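# Close the heat sealer's loaded drawer until sealed

## Task

Slide the heat sealer's loaded drawer all the way closed. At the end the sealer's indicator must show blue, the seal sheet must remain centred and aligned square on its plate, and the sealing frame must still rest on the sheet. None of this may depend on the robot holding it in place. Finally the gripper must release and back away.

## Robot and tools

Robot: a single six-joint arm ending in a two-finger parallel gripper. The fingers extend along the gripper's own +z axis and close together along its y axis. end_effector_position is the point midway between the finger pads, roughly 1 cm short of the fingertips.

Frame: every position is in the scene frame. Its origin is on the table surface directly beneath the arm's base. +z points up, and +y is to the left for someone facing along +x. The base may sit slightly tilted. Reported hand positions grow less accurate at long reach, and moves often finish a centimetre or more from the command, usually too low. A commanded shift of only a few mm may produce no motion.

Sealer behaviour: once the drawer is fully closed and stays there, the sealer latches it and starts a cycle on its own. Light colours: green means ready, amber means latched and cycling, blue means sealed, red means the drawer is not quite home or the cycle failed. To retry, pull the drawer out until the light turns green, then close it fully again. The sealer is loose on the table. It must finish within about a finger's width of its start, upright and barely rotated.

Row format (shared by execute_actions and move): 8 plain numbers [x, y, z, qw, qx, qy, qz, opening]. x, y, z give an absolute target for end_effector_position in metres in the scene frame. qw, qx, qy, qz give an absolute orientation quaternion, w first. Opening runs from -1 (closed) to +1 (fully open, 0.094 m). To hold an orientation, repeat its quaternion in every row, because the reported one may drift. A call is rejected, and nothing is sent, if the target lies more than 0.6 m from the last reported position along any gripper axis. At each control step the controller clips the command to within 70 mm and 16 degrees of the measured pose. When position and orientation conflict, position wins.

execute_actions: argument "actions" is a list holding at most one item. An empty list just returns the current state. An action item is {"rows": [...], "steps": n}. It takes 1 to 15 rows and n of at most 15 steps (default 15). Each step lasts 1/30 s and uses one row, and the last row repeats if there are fewer rows than steps. A wait item is {"steps": n} with n up to 300. It counts from the previous result, so your reply time is included. The optional "pictures" boolean controls whether images come back; they come by default. After an action the arm continues only to the last clipped pose, so read the result and send the remainder.

move: argument "target" is one row (absolute pose plus opening), and "speed" is the path's top speed in m/s, 0.002 to 0.5, default 0.25. Rotation is capped at twice that value in rad/s. The path is a straight line lasting 0.5 to 10 s; longer ones stop short after 10 s. It does not slow for obstacles. The opening is applied at the start. Faster contact hits harder, and a target set farther beyond the contact pushes harder. The result adds a "move:" line with the outcome: done, off_target, moving, held or fault. It also reports the distance to target and which limits acted. limits=paced means the pose was clipped. limits=held means a check blocked some steps, after which the arm may surge faster than the speed.

wait: "seconds" from 0 to 10. The robot gets nothing new in the meantime.

zoom_image: "camera" is cam_high, cam_low or cam_wrist. "region" is [x0, y0, x1, y1] in that camera's pixels, origin at top-left, no larger than 504 by 504. Image sizes: cam_high and cam_low are 672x504, and cam_wrist is 616x616 (fisheye). Calibration is given per camera and may be off by a couple of degrees and millimetres.

finished_scene: "scene" is the number of the current scene. It ends the scene permanently, and the result says whether the goal was met.

Result lines: the state gives the gripper pose and grip_measured, the finger opening on the command scale, accurate to about 1 mm. To grip, command about 0.03 below grip_measured; a smaller difference grips more lightly. Joint positions and Joint velocities list waist, shoulder, elbow, wrist pitch, wrist yaw, wrist roll (rad, rad/s), then the pad gap (m, m/s). Ranges in rad: waist -2.880 to 2.880, shoulder 0.000 to 3.142, elbow 0.000 to 3.019, wrist pitch -1.693 to 1.571, wrist yaw -1.571 to 1.571, wrist roll -2.094 to 2.094. Joint torques follow the same order, arm joints only. They are raw, offset and noisy readings. "pose unreachable" means the clearance check changed or blocked the command; the mounting block or post counts as part of the arm. HELD marks steps on which the row was not fully sent. "Hand target" is the pose the controller is currently driving toward. FAULT lines mark a stop. MOTOR HOT appears from 85 °C. At 100 °C an OVER-TEMPERATURE FAULT releases the arm and it falls, so avoid long loaded holds, including while you think.

Avoid: knocking anything off the table, dropping parts, slamming into or shoving hard against the sealer, dragging it out of place, and any arm stop. Occasional brief tugs or pushes on held or loose items can happen. Time passes while you think and write, so keep replies short.

Each tool is called after "Request:" by a JSON object that holds its "api" and its "payload", one argument or row to a line.

## Session

Request:
{"api": "execute_actions", "payload": {
  "actions": []
}}

Scene clock: 0.00 s of 5400.00 s.
end_effector_position=(+0.3120, -0.1703, +0.2421) grip_measured=+1.000 end_effector_quat_wxyz=(-0.356, -0.158, +0.899, -0.200)
Joint positions: [ 0.077  1.308  0.884 -1.365  0.761 -0.145  0.094]
Joint velocities: [-0.024 -0.015  0.002  0.012  0.007  0.007  0.   ]
Joint torques (N m, as the arm reports them, + toward a larger angle): no reading
Hand target: +0.317, -0.171, +0.243; -0.352, -0.156, +0.901, -0.201

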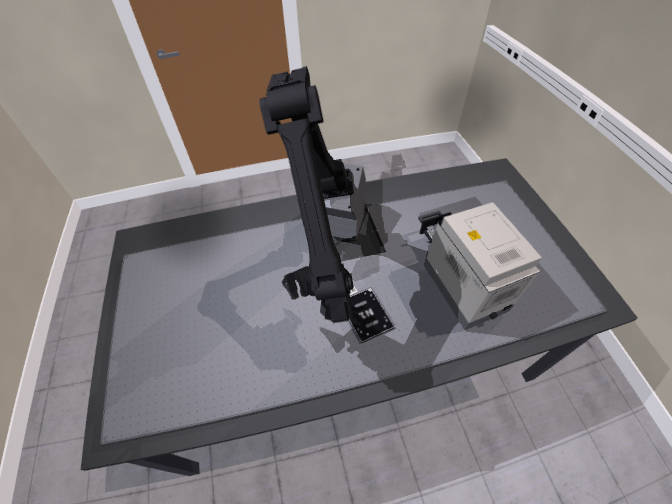

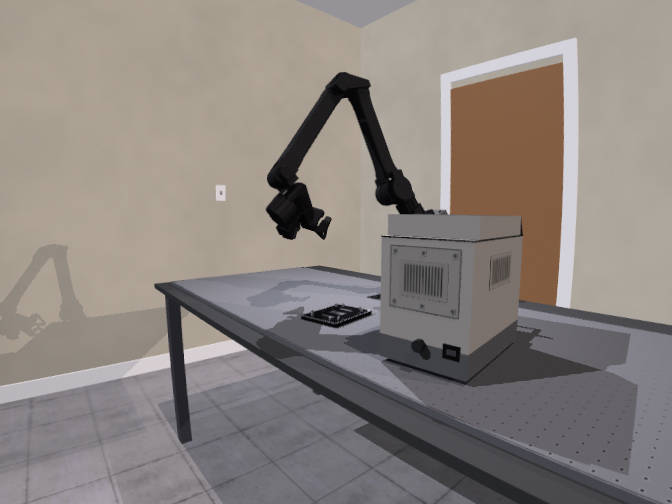

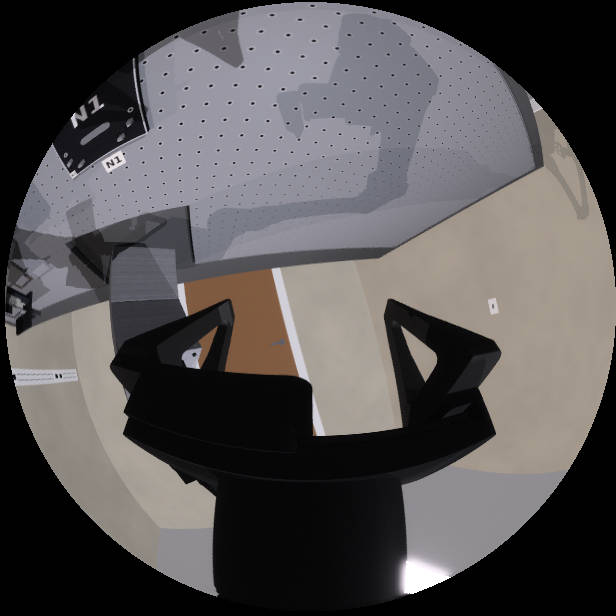

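Request:
{"api": "zoom_image", "payload": {
  "camera": "cam_high",
  "region": [300, 140, 580, 350]
}}

Request:
{"api": "zoom_image", "payload": {
  "camera": "cam_low",
  "region": [260, 160, 560, 400]
}}

Region (300, 140, 580, 350) of cam_high's 672x504 image, scaled by 1.800, with more detail than that image has; it fills the top 378 rows of this view, and the rest is white.

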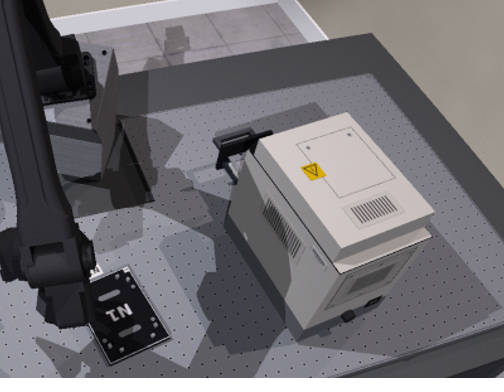

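Region (260, 160, 560, 400) of cam_low's 672x504 image, scaled by 1.680, with more detail than that image has; it fills the top 403 rows of this view, and the rest is white.

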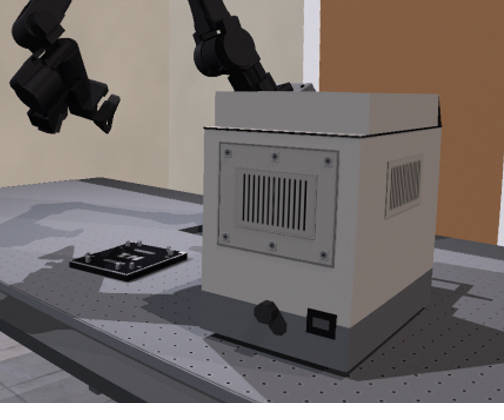

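Request:
{"api": "move", "payload": {
  "target": [0.17, 0.17, 0.40, 0, -0.643, 0.766, 0, 1],
  "speed": 0.25
}}

Scene clock: 63.03 s of 5400.00 s.
end_effector_position=(+0.1637, +0.1510, +0.3852) grip_measured=+1.000 end_effector_quat_wxyz=(-0.015, -0.646, +0.763, -0.013)
Joint positions: [ 1.659  1.098  0.688 -1.454  0.503  0.149  0.094]
Joint velocities: [-0.015 -0.015 -0.012  0.002  0.007  0.007  0.   ]
Joint torques (N m, as the arm reports them, + toward a larger angle): [ 3.32 -2.03 13.01  0.92  0.02 -0.05]
Hand target: +0.169, +0.165, +0.398; -0.001, -0.643, +0.766, +0.001
Off the commanded pose: 0.025 m, 2 deg.
move: off_target
camera_calibration (this result's frames):
cam_wrist: T_world_to_cam=[[0.988405, -0.151773, 0.00442702, -0.14507], [-0.123338, -0.785538, 0.606397, -0.0874092], [-0.0885573, -0.599912, -0.79515, 0.532171], [0, 0, 0, 1]] pos_world=[0.179735, 0.228575, 0.476803]

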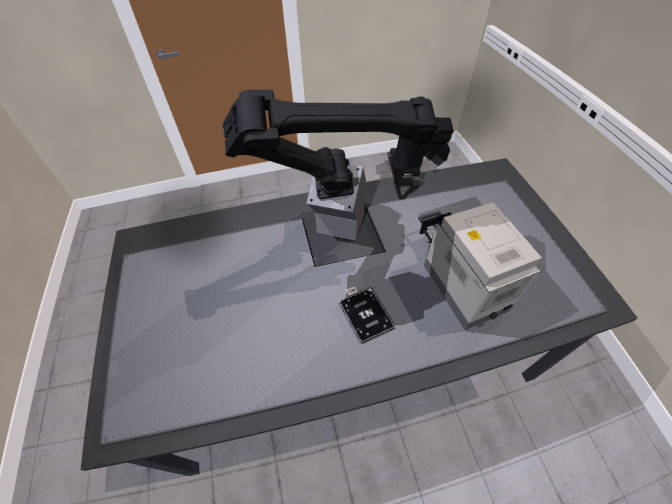

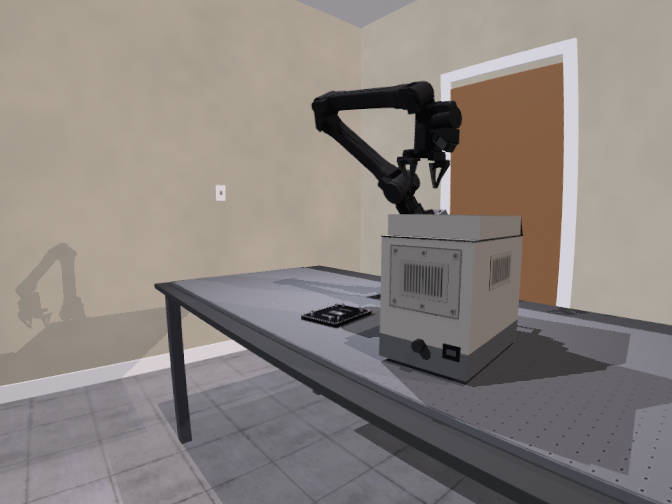

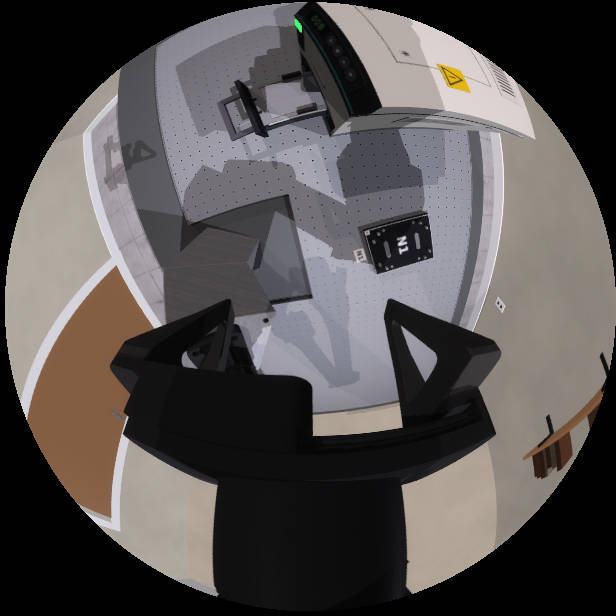

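Request:
{"api": "zoom_image", "payload": {
  "camera": "cam_wrist",
  "region": [200, 0, 400, 160]
}}

Region (200, 0, 400, 160) of cam_wrist's 616x616 image, scaled by 2.520, with more detail than that image has; it fills the top 403 rows of this view, and the rest is white.

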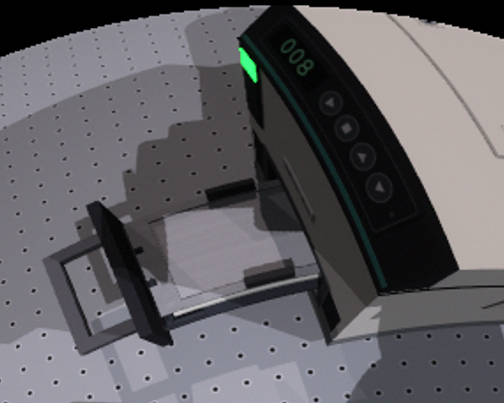

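Request:
{"api": "move", "payload": {
  "target": [0.08, 0.33, 0.30, 0, -0.996, 0.087, 0, 1],
  "speed": 0.25
}}

Scene clock: 79.80 s of 5400.00 s.
end_effector_position=(+0.0826, +0.3113, +0.2934) grip_measured=+1.000 end_effector_quat_wxyz=(+0.018, +0.996, -0.091, +0.002)
Joint positions: [ 1.749  1.745  0.826 -0.986  0.481 -1.31   0.094]
Joint velocities: [ 0.005 -0.015  0.007 -0.007 -0.037 -0.022  0.   ]
Joint torques (N m, as the arm reports them, + toward a larger angle): [ 7.89 -7.32 10.91  0.86 -0.21 -0.09]
Hand target: +0.081, +0.329, +0.303; +0.000, +0.996, -0.087, -0.000
Off the commanded pose: 0.020 m, 2 deg.
move: off_target
camera_calibration (this result's frames):
cam_wrist: T_world_to_cam=[[0.168681, 0.98516, -0.0317161, -0.315869], [0.806195, -0.119383, 0.57948, -0.1921], [0.567094, -0.123317, -0.814369, 0.351264], [0, 0, 0, 1]] pos_world=[0.00895165, 0.331565, 0.387358]

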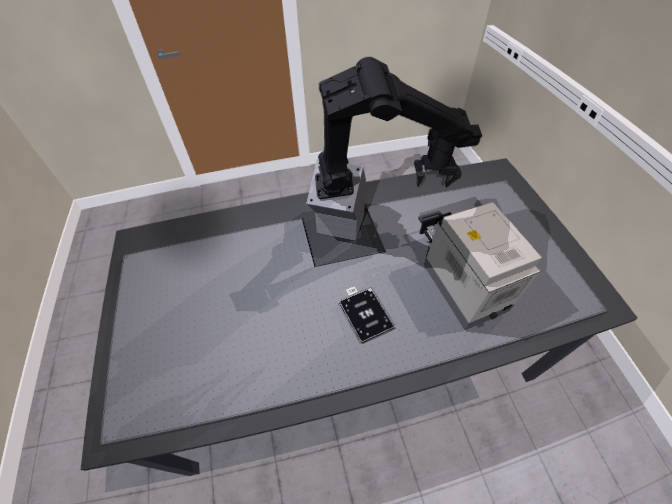

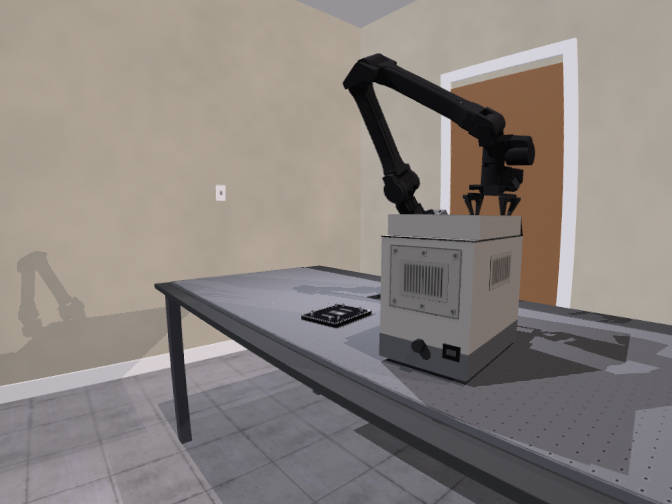

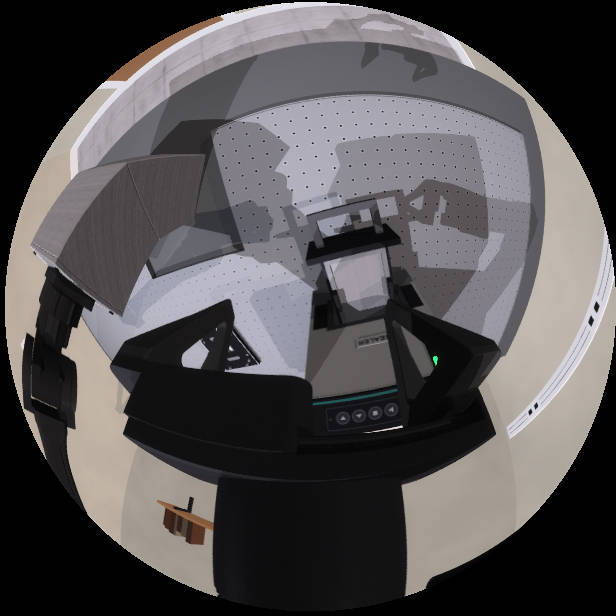

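Request:
{"api": "zoom_image", "payload": {
  "camera": "cam_wrist",
  "region": [270, 170, 450, 350]
}}

Region (270, 170, 450, 350) of cam_wrist's 616x616 image, scaled by 2.800, with more detail than that image has.

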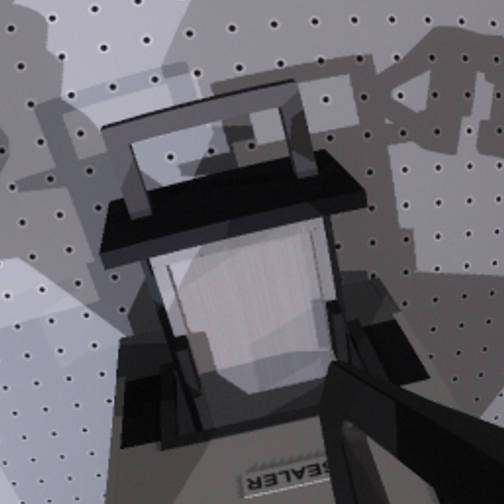

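Request:
{"api": "move", "payload": {
  "target": [0.0, 0.36, 0.21, -0.0129, 0.9821, 0.0730, 0.1732, -0.2],
  "speed": 0.2
}}

Scene clock: 141.37 s of 5400.00 s.
end_effector_position=(+0.0059, +0.3459, +0.2063) grip_measured=-0.197 end_effector_quat_wxyz=(+0.001, +0.982, +0.072, +0.173)
Joint positions: [ 1.954  2.182  0.868 -0.742  0.753 -1.387  0.038]
Joint velocities: [-0.005 -0.015 -0.007 -0.017 -0.007 -0.051  0.001]
Joint torques (N m, as the arm reports them, + toward a larger angle): [  7.69 -10.13   8.18   0.71   0.32  -0.11]
Hand target: +0.001, +0.360, +0.211; -0.013, +0.982, +0.073, +0.173
Off the commanded pose: 0.016 m, 2 deg.
move: off_target
camera_calibration (this result's frames):
cam_wrist: T_world_to_cam=[[-0.153072, 0.987832, -0.0275124, -0.339643], [0.56501, 0.110326, 0.817675, -0.202812], [0.810761, 0.109619, -0.575023, 0.19669], [0, 0, 0, 1]] pos_world=[-0.0968679, 0.336325, 0.269591]

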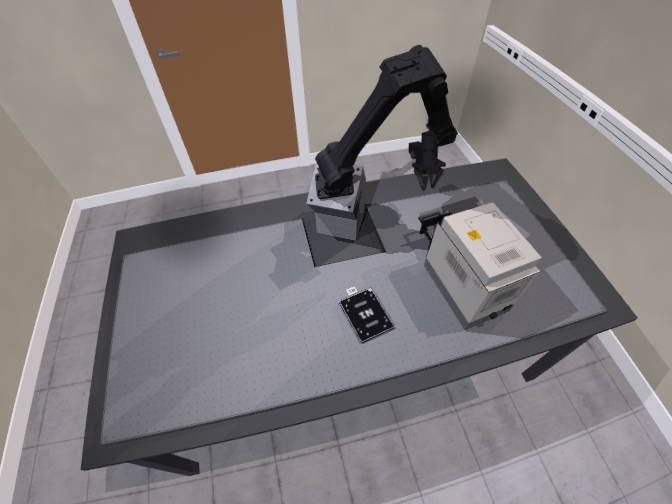

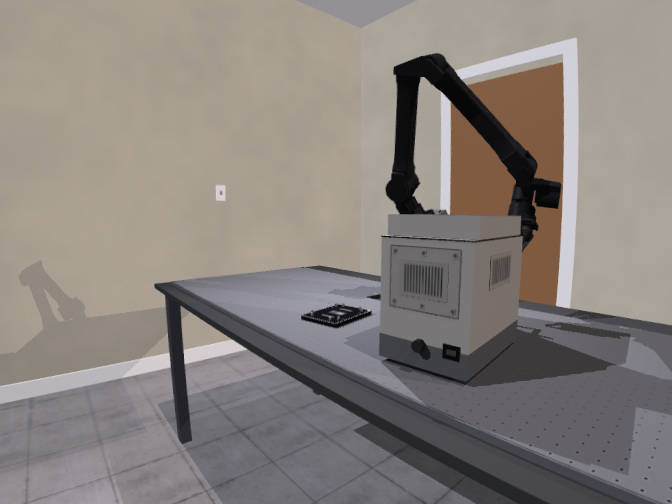

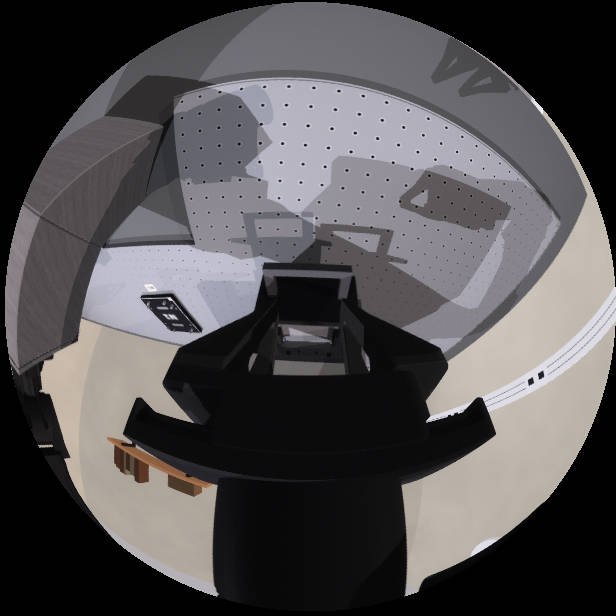

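Request:
{"api": "move", "payload": {
  "target": [0.018, 0.363, 0.110, -0.0129, 0.9821, 0.0730, 0.1732, -0.2],
  "speed": 0.12
}}

Scene clock: 153.50 s of 5400.00 s.
end_effector_position=(+0.0159, +0.3635, +0.1148) grip_measured=-0.197 end_effector_quat_wxyz=(-0.016, +0.982, +0.072, +0.174)
Joint positions: [ 1.81   2.379  0.858 -0.354  0.815 -1.604  0.038]
Joint velocities: [-0.005 -0.005  0.002  0.017 -0.051  0.051 -0.001]
Joint torques (N m, as the arm reports them, + toward a larger angle): [  6.08 -11.     3.89   0.9    0.32  -0.09]
Hand target: +0.018, +0.364, +0.111; -0.013, +0.982, +0.073, +0.173
Off the commanded pose: 0.005 m, 0 deg.
move: done
camera_calibration (this result's frames):
cam_wrist: T_world_to_cam=[[-0.160325, 0.987051, 0.00520091, -0.361353], [0.565048, 0.0874567, 0.82041, -0.127568], [0.809331, 0.134471, -0.571752, 0.124724], [0, 0, 0, 1]] pos_world=[-0.0867946, 0.351059, 0.177848]

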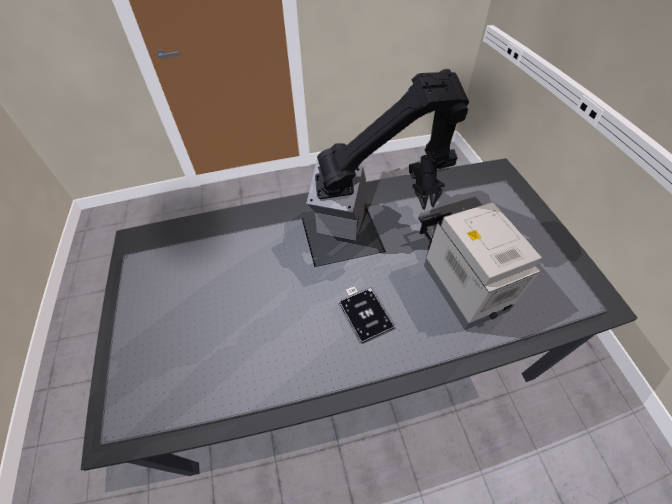

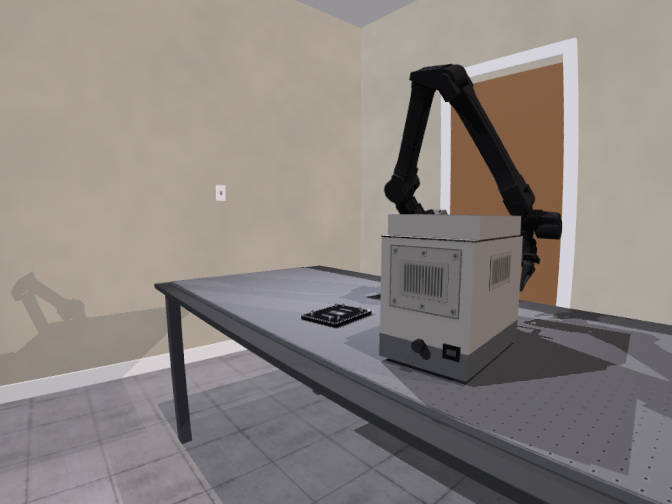

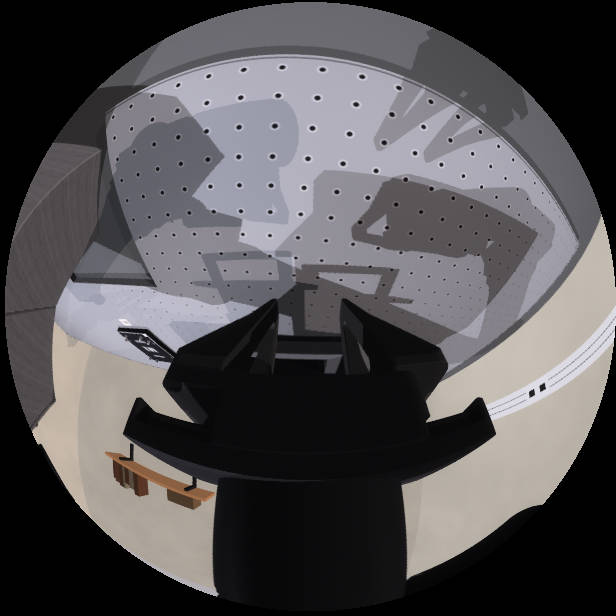

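Request:
{"api": "move", "payload": {
  "target": [0.022, 0.348, 0.106, -0.0129, 0.9821, 0.0730, 0.1732, -0.2],
  "speed": 0.05
}}

Request:
{"api": "zoom_image", "payload": {
  "camera": "cam_wrist",
  "region": [230, 280, 390, 400]
}}

Scene clock: 163.60 s of 5400.00 s.
end_effector_position=(+0.0177, +0.3490, +0.1086) grip_measured=-0.197 end_effector_quat_wxyz=(-0.016, +0.982, +0.076, +0.174)
Joint positions: [ 1.802  2.379  0.815 -0.301  0.818 -1.624  0.038]
Joint velocities: [-0.005  0.005  0.007 -0.007  0.022 -0.11  -0.001]
Joint torques (N m, as the arm reports them, + toward a larger angle): [  5.77 -11.11   2.9    0.99   0.33  -0.1 ]
Hand target: +0.022, +0.348, +0.106; -0.013, +0.982, +0.073, +0.173
Off the commanded pose: 0.005 m, 1 deg.
move: done
camera_calibration (this result's frames):
cam_wrist: T_world_to_cam=[[-0.168068, 0.98577, 0.00327751, -0.345935], [0.563172, 0.093288, 0.821057, -0.124333], [0.809067, 0.139839, -0.570837, 0.119735], [0, 0, 0, 1]] pos_world=[-0.0849938, 0.335867, 0.171568]

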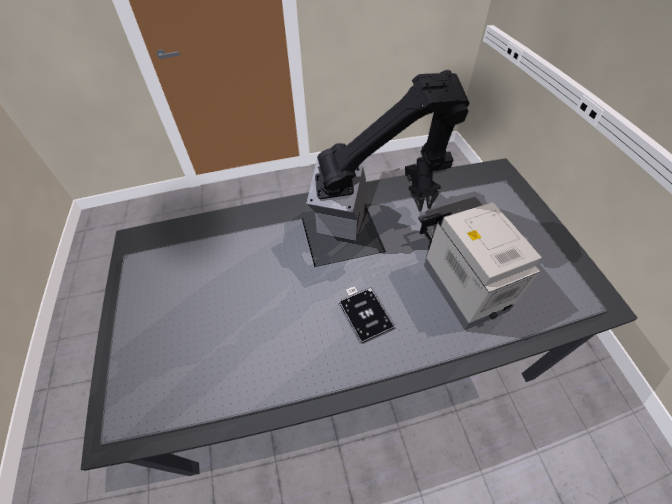

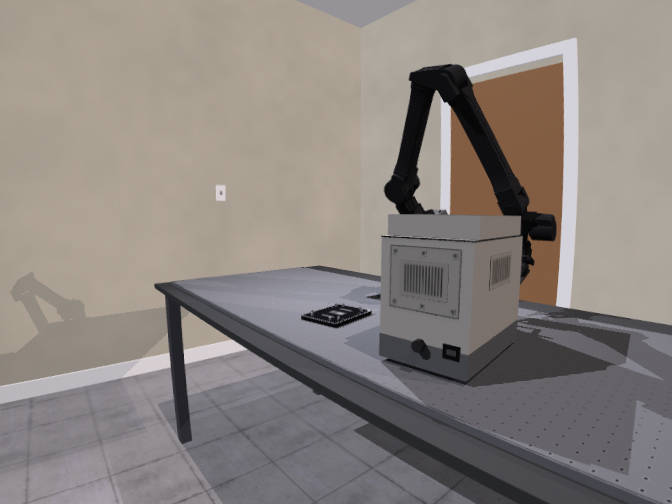

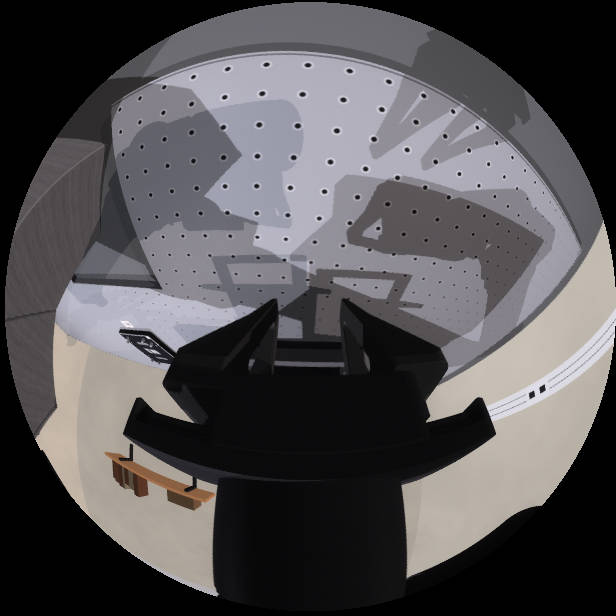

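Region (230, 280, 390, 400) of cam_wrist's 616x616 image, scaled by 3.150, with more detail than that image has; it fills the top 378 rows of this view, and the rest is white.

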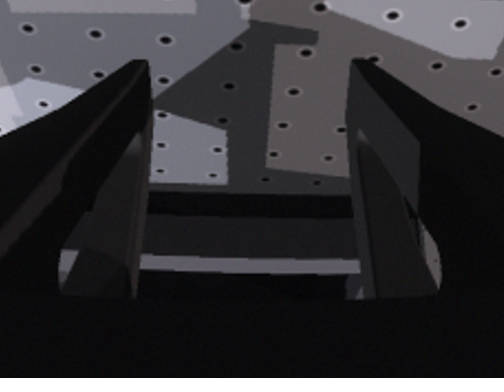

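Request:
{"api": "move", "payload": {
  "target": [0.10, 0.360, 0.106, -0.0129, 0.9821, 0.0730, 0.1732, -0.2],
  "speed": 0.02
}}

Scene clock: 173.30 s of 5400.00 s.
end_effector_position=(+0.0912, +0.3593, +0.1042) grip_measured=-0.197 end_effector_quat_wxyz=(-0.011, +0.982, +0.081, +0.172)
Joint positions: [ 1.6    2.284  0.787 -0.16   0.853 -1.922  0.038]
Joint velocities: [-0.015  0.005 -0.017  0.007 -0.051 -0.007 -0.   ]
Joint torques (N m, as the arm reports them, + toward a larger angle): [  6.25 -11.94   2.58   1.14   0.36  -0.11]
Hand target: +0.099, +0.360, +0.106; -0.013, +0.982, +0.073, +0.173
Off the commanded pose: 0.009 m, 1 deg.
move: done
camera_calibration (this result's frames):
cam_wrist: T_world_to_cam=[[-0.17503, 0.984541, -0.0065741, -0.341633], [0.565234, 0.105949, 0.818099, -0.16751], [0.806148, 0.139476, -0.57504, 0.057129], [0, 0, 0, 1]] pos_world=[-0.0111678, 0.346131, 0.167646]

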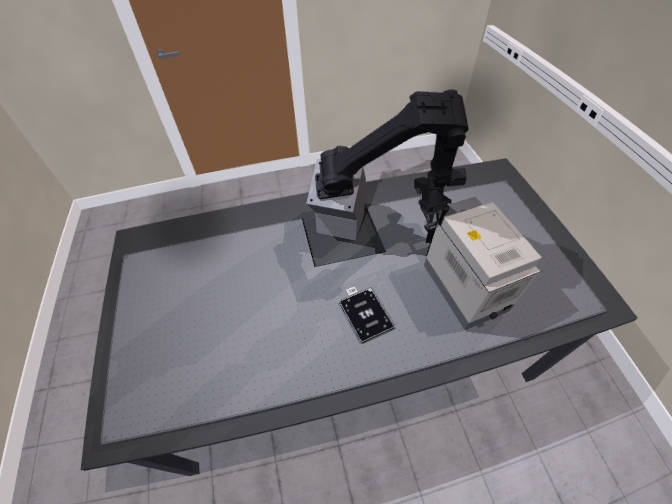

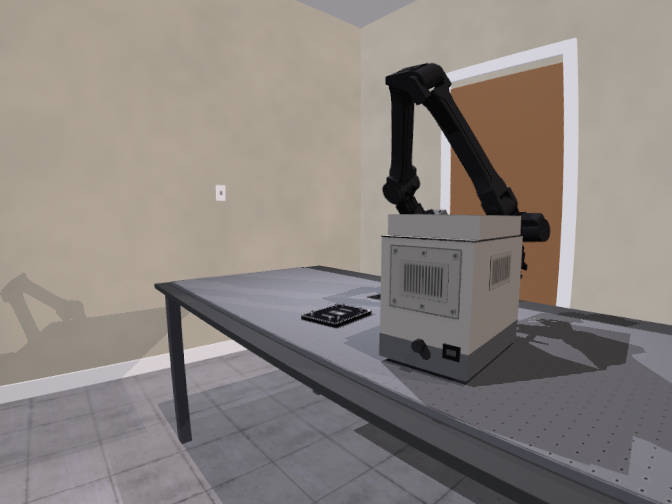

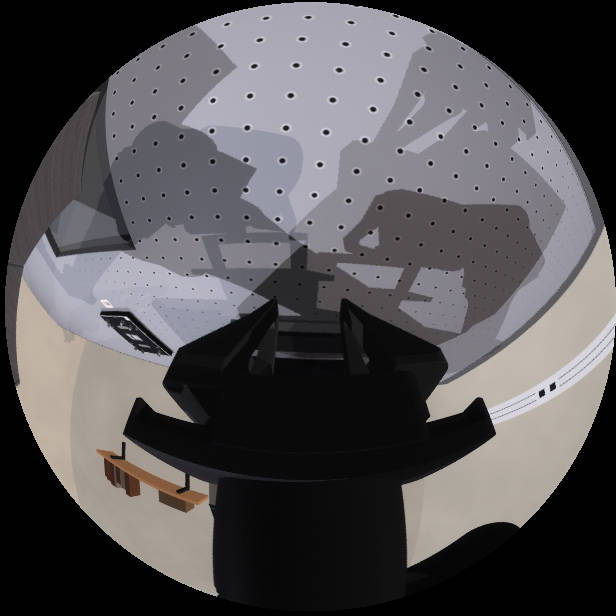

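Request:
{"api": "move", "payload": {
  "target": [0.14, 0.366, 0.106, -0.0065, 0.9935, 0.0738, 0.0869, -0.2],
  "speed": 0.02
}}

Scene clock: 190.50 s of 5400.00 s.
end_effector_position=(+0.1274, +0.3578, +0.1026) grip_measured=-0.197 end_effector_quat_wxyz=(-0.001, +0.993, +0.084, +0.086)
Joint positions: [ 1.456  2.186  0.808 -0.242  0.706 -2.055  0.038]
Joint velocities: [-0.015 -0.005  0.012  0.012  0.037  0.037  0.001]
Joint torques (N m, as the arm reports them, + toward a larger angle): [  6.85 -11.68   4.75   0.22   0.    -0.12]
Hand target: +0.140, +0.366, +0.106; -0.007, +0.993, +0.074, +0.087
Off the commanded pose: 0.015 m, 1 deg.
move: off_target
camera_calibration (this result's frames):
cam_wrist: T_world_to_cam=[[-0.178789, 0.983828, -0.0107959, -0.332686], [0.695407, 0.134122, 0.705989, -0.201685], [0.69602, 0.118715, -0.708141, 0.0623272], [0, 0, 0, 1]] pos_world=[0.0373916, 0.346957, 0.182932]

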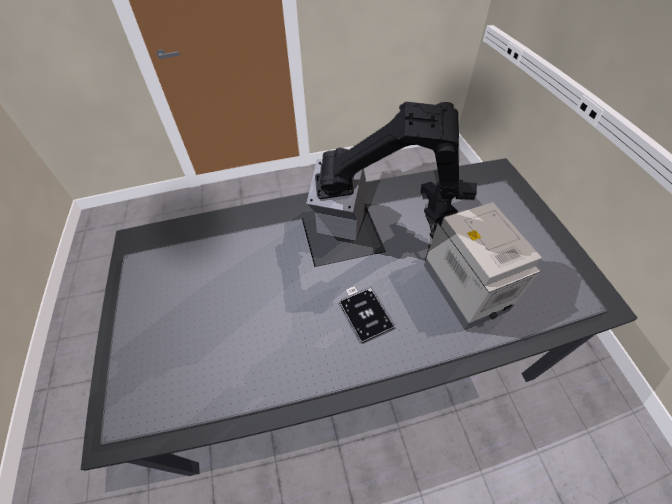

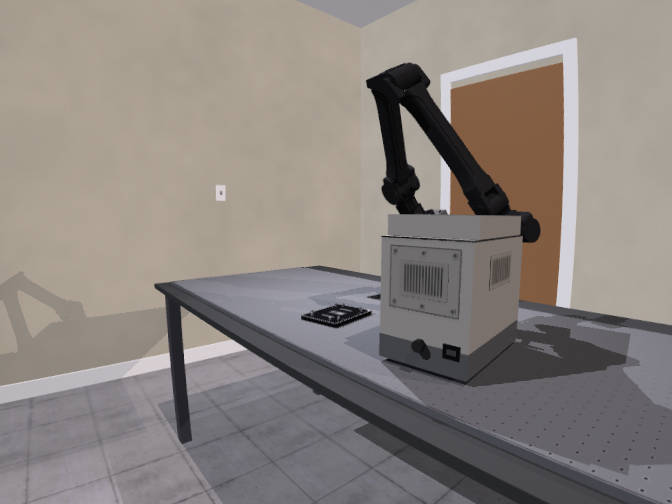

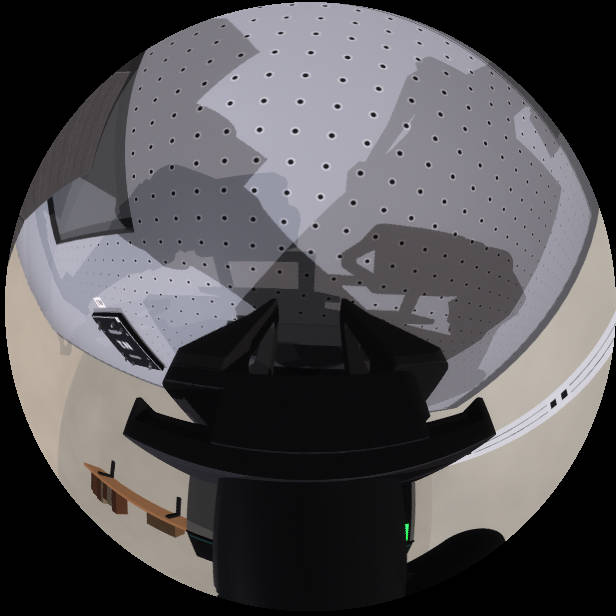

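Request:
{"api": "move", "payload": {
  "target": [0.108, 0.356, 0.106, 0.0087, 0.9912, -0.0998, 0.0868, -1],
  "speed": 0.05
}}

Scene clock: 221.53 s of 5400.00 s.
end_effector_position=(+0.1131, +0.3485, +0.1059) grip_measured=-0.979 end_effector_quat_wxyz=(+0.011, +0.991, -0.103, +0.084)
Joint positions: [ 1.491  2.201  0.823 -0.346  0.711 -1.591  0.001]
Joint velocities: [-0.015 -0.015 -0.002  0.002  0.022  0.022 -0.001]
Joint torques (N m, as the arm reports them, + toward a larger angle): [10.04 -9.43  4.74  0.1   0.15  0.09]
Hand target: +0.108, +0.356, +0.106; +0.009, +0.991, -0.100, +0.087
Off the commanded pose: 0.009 m, 1 deg.
move: done
camera_calibration (this result's frames):
cam_wrist: T_world_to_cam=[[0.192859, 0.981221, -0.00332818, -0.367929], [0.697004, -0.134607, 0.704319, -0.0991503], [0.690645, -0.138154, -0.709875, 0.166063], [0, 0, 0, 1]] pos_world=[0.0253764, 0.370616, 0.186493]

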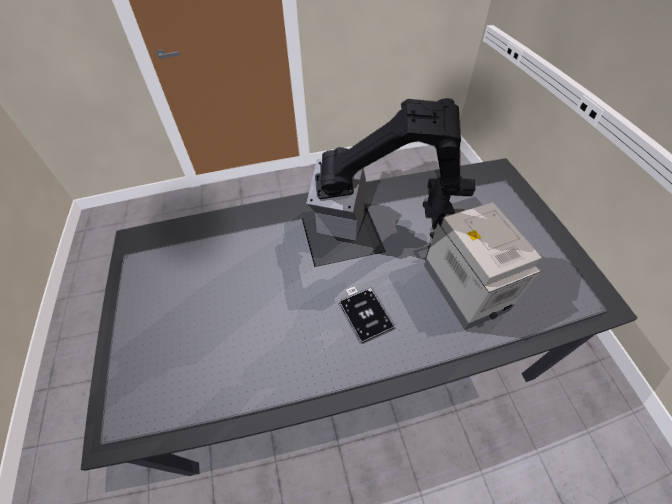

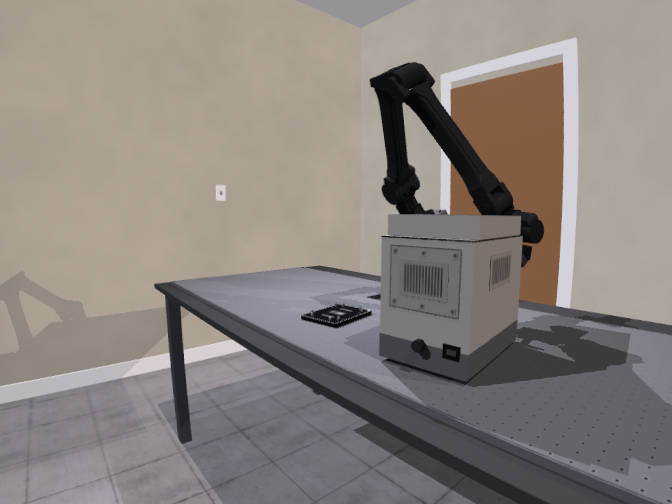

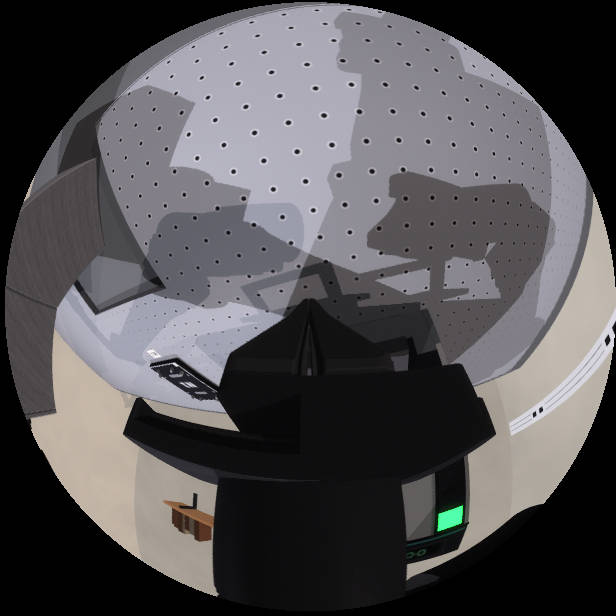

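Request:
{"api": "move", "payload": {
  "target": [0.15, 0.368, 0.106, 0.0087, 0.9912, -0.0998, 0.0868, -1],
  "speed": 0.02
}}

Scene clock: 231.27 s of 5400.00 s.
end_effector_position=(+0.1362, +0.3605, +0.1025) grip_measured=-0.979 end_effector_quat_wxyz=(+0.014, +0.992, -0.089, +0.085)
Joint positions: [ 1.443  2.198  0.864 -0.353  0.72  -1.68   0.001]
Joint velocities: [-0.005  0.015 -0.007 -0.002 -0.022  0.081 -0.   ]
Joint torques (N m, as the arm reports them, + toward a larger angle): [  6.87 -12.     5.02   0.16   0.21  -0.09]
Hand target: +0.150, +0.368, +0.106; +0.009, +0.991, -0.100, +0.087
Off the commanded pose: 0.016 m, 1 deg.
move: off_target
camera_calibration (this result's frames):
cam_wrist: T_world_to_cam=[[0.166742, 0.985944, -0.010548, -0.381627], [0.699666, -0.110776, 0.70583, -0.120329], [0.694741, -0.125072, -0.708302, 0.143874], [0, 0, 0, 1]] pos_world=[0.0478682, 0.380928, 0.182813]

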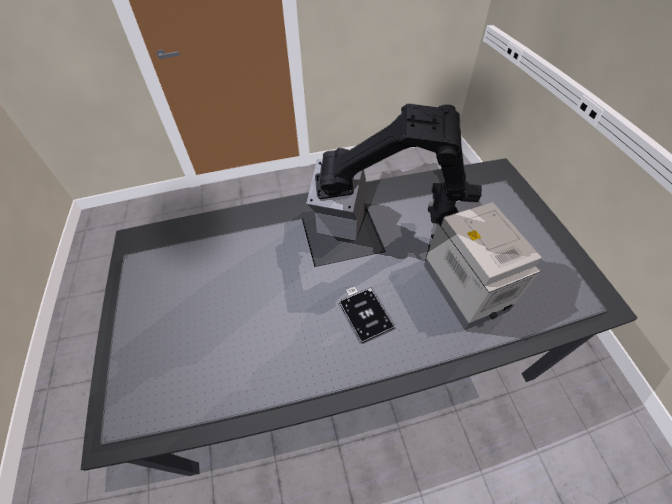

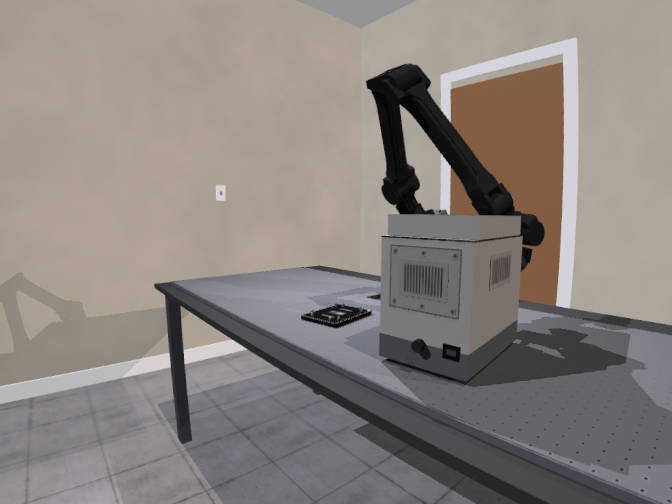

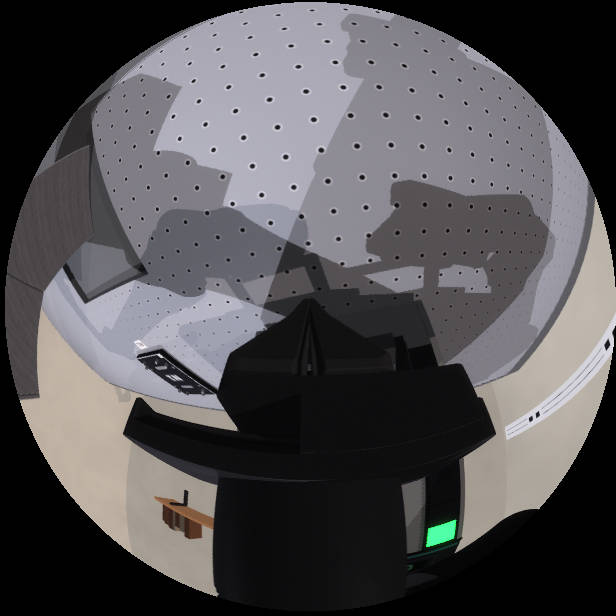

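Request:
{"api": "move", "payload": {
  "target": [0.166, 0.371, 0.107, 0.0087, 0.9912, -0.0998, 0.0868, -1],
  "speed": 0.015
}}

Scene clock: 240.60 s of 5400.00 s.
end_effector_position=(+0.1449, +0.3598, +0.1023) grip_measured=-0.980 end_effector_quat_wxyz=(+0.017, +0.993, -0.080, +0.083)
Joint positions: [ 1.422  2.187  0.869 -0.359  0.719 -1.721  0.001]
Joint velocities: [ 0.015 -0.005 -0.012  0.002  0.007 -0.037 -0.001]
Joint torques (N m, as the arm reports them, + toward a larger angle): [  6.1  -12.51   5.7    0.29   0.36  -0.11]
Hand target: +0.166, +0.370, +0.107; +0.009, +0.991, -0.100, +0.087
Off the commanded pose: 0.024 m, 3 deg.
move: off_target
camera_calibration (this result's frames):
cam_wrist: T_world_to_cam=[[0.148881, 0.988657, -0.0197803, -0.37976], [0.705762, -0.0922263, 0.70242, -0.133554], [0.692629, -0.118537, -0.711487, 0.135838], [0, 0, 0, 1]] pos_world=[0.0567106, 0.379237, 0.182947]

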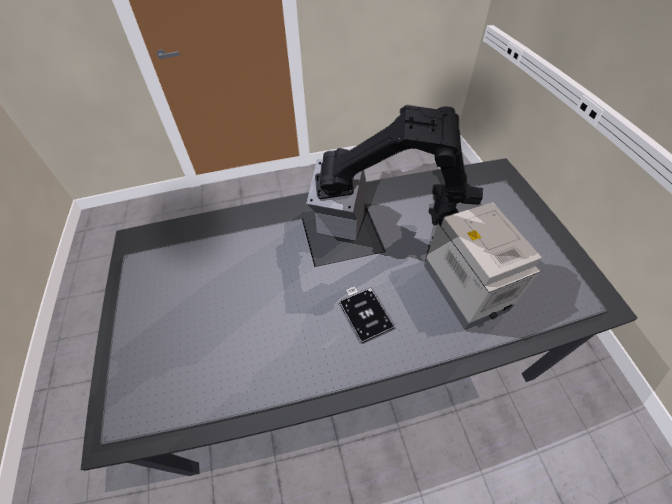

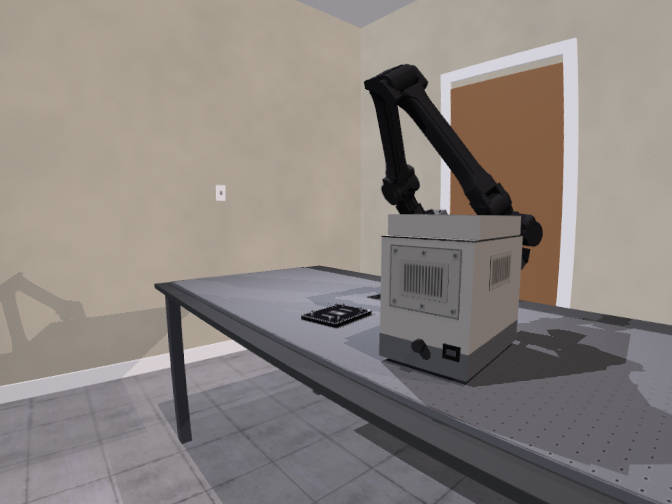

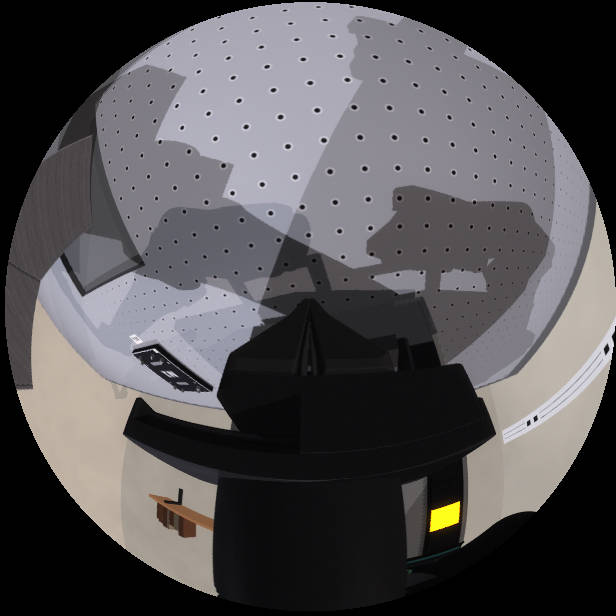

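The light is amber, so the drawer is locked. I'm easing the hand back a little so it stops pressing while the cycle runs.

Request:
{"api": "move", "payload": {
  "target": [0.11, 0.358, 0.107, 0.0087, 0.9912, -0.0998, 0.0868, -1],
  "speed": 0.05
}}

Scene clock: 246.87 s of 5400.00 s.
end_effector_position=(+0.1180, +0.3594, +0.1092) grip_measured=-0.980 end_effector_quat_wxyz=(+0.006, +0.991, -0.104, +0.087)
Joint positions: [ 1.492  2.201  0.848 -0.359  0.715 -1.596  0.001]
Joint velocities: [ 0.005 -0.015 -0.007 -0.002 -0.051 -0.022  0.001]
Joint torques (N m, as the arm reports them, + toward a larger angle): [ 9.95 -9.85  3.18  0.51 -0.04  0.07]
Hand target: +0.110, +0.358, +0.107; +0.009, +0.991, -0.100, +0.087
Off the commanded pose: 0.008 m, 1 deg.
move: done
camera_calibration (this result's frames):
cam_wrist: T_world_to_cam=[[0.194352, 0.980905, 0.00722436, -0.380807], [0.691845, -0.142293, 0.707887, -0.100474], [0.695398, -0.132581, -0.706289, 0.163534], [0, 0, 0, 1]] pos_world=[0.0298021, 0.38092, 0.189378]

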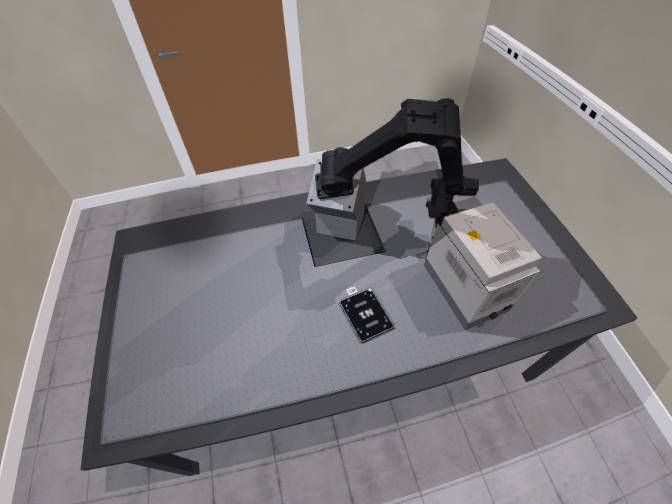

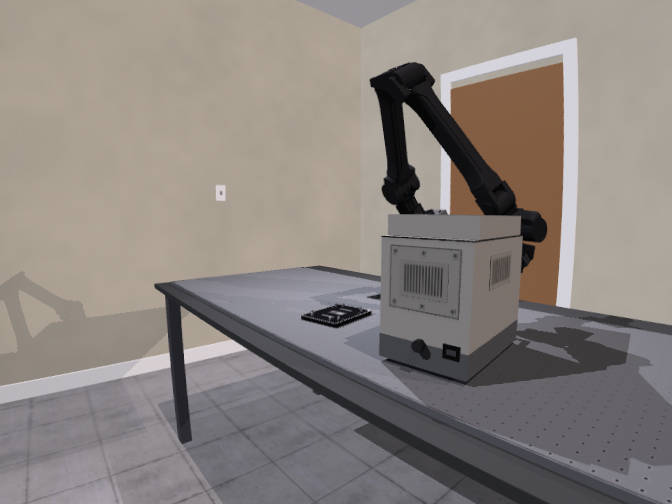

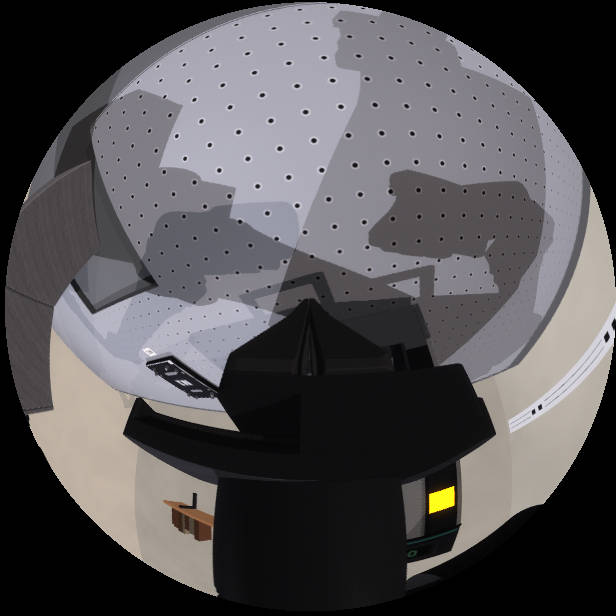

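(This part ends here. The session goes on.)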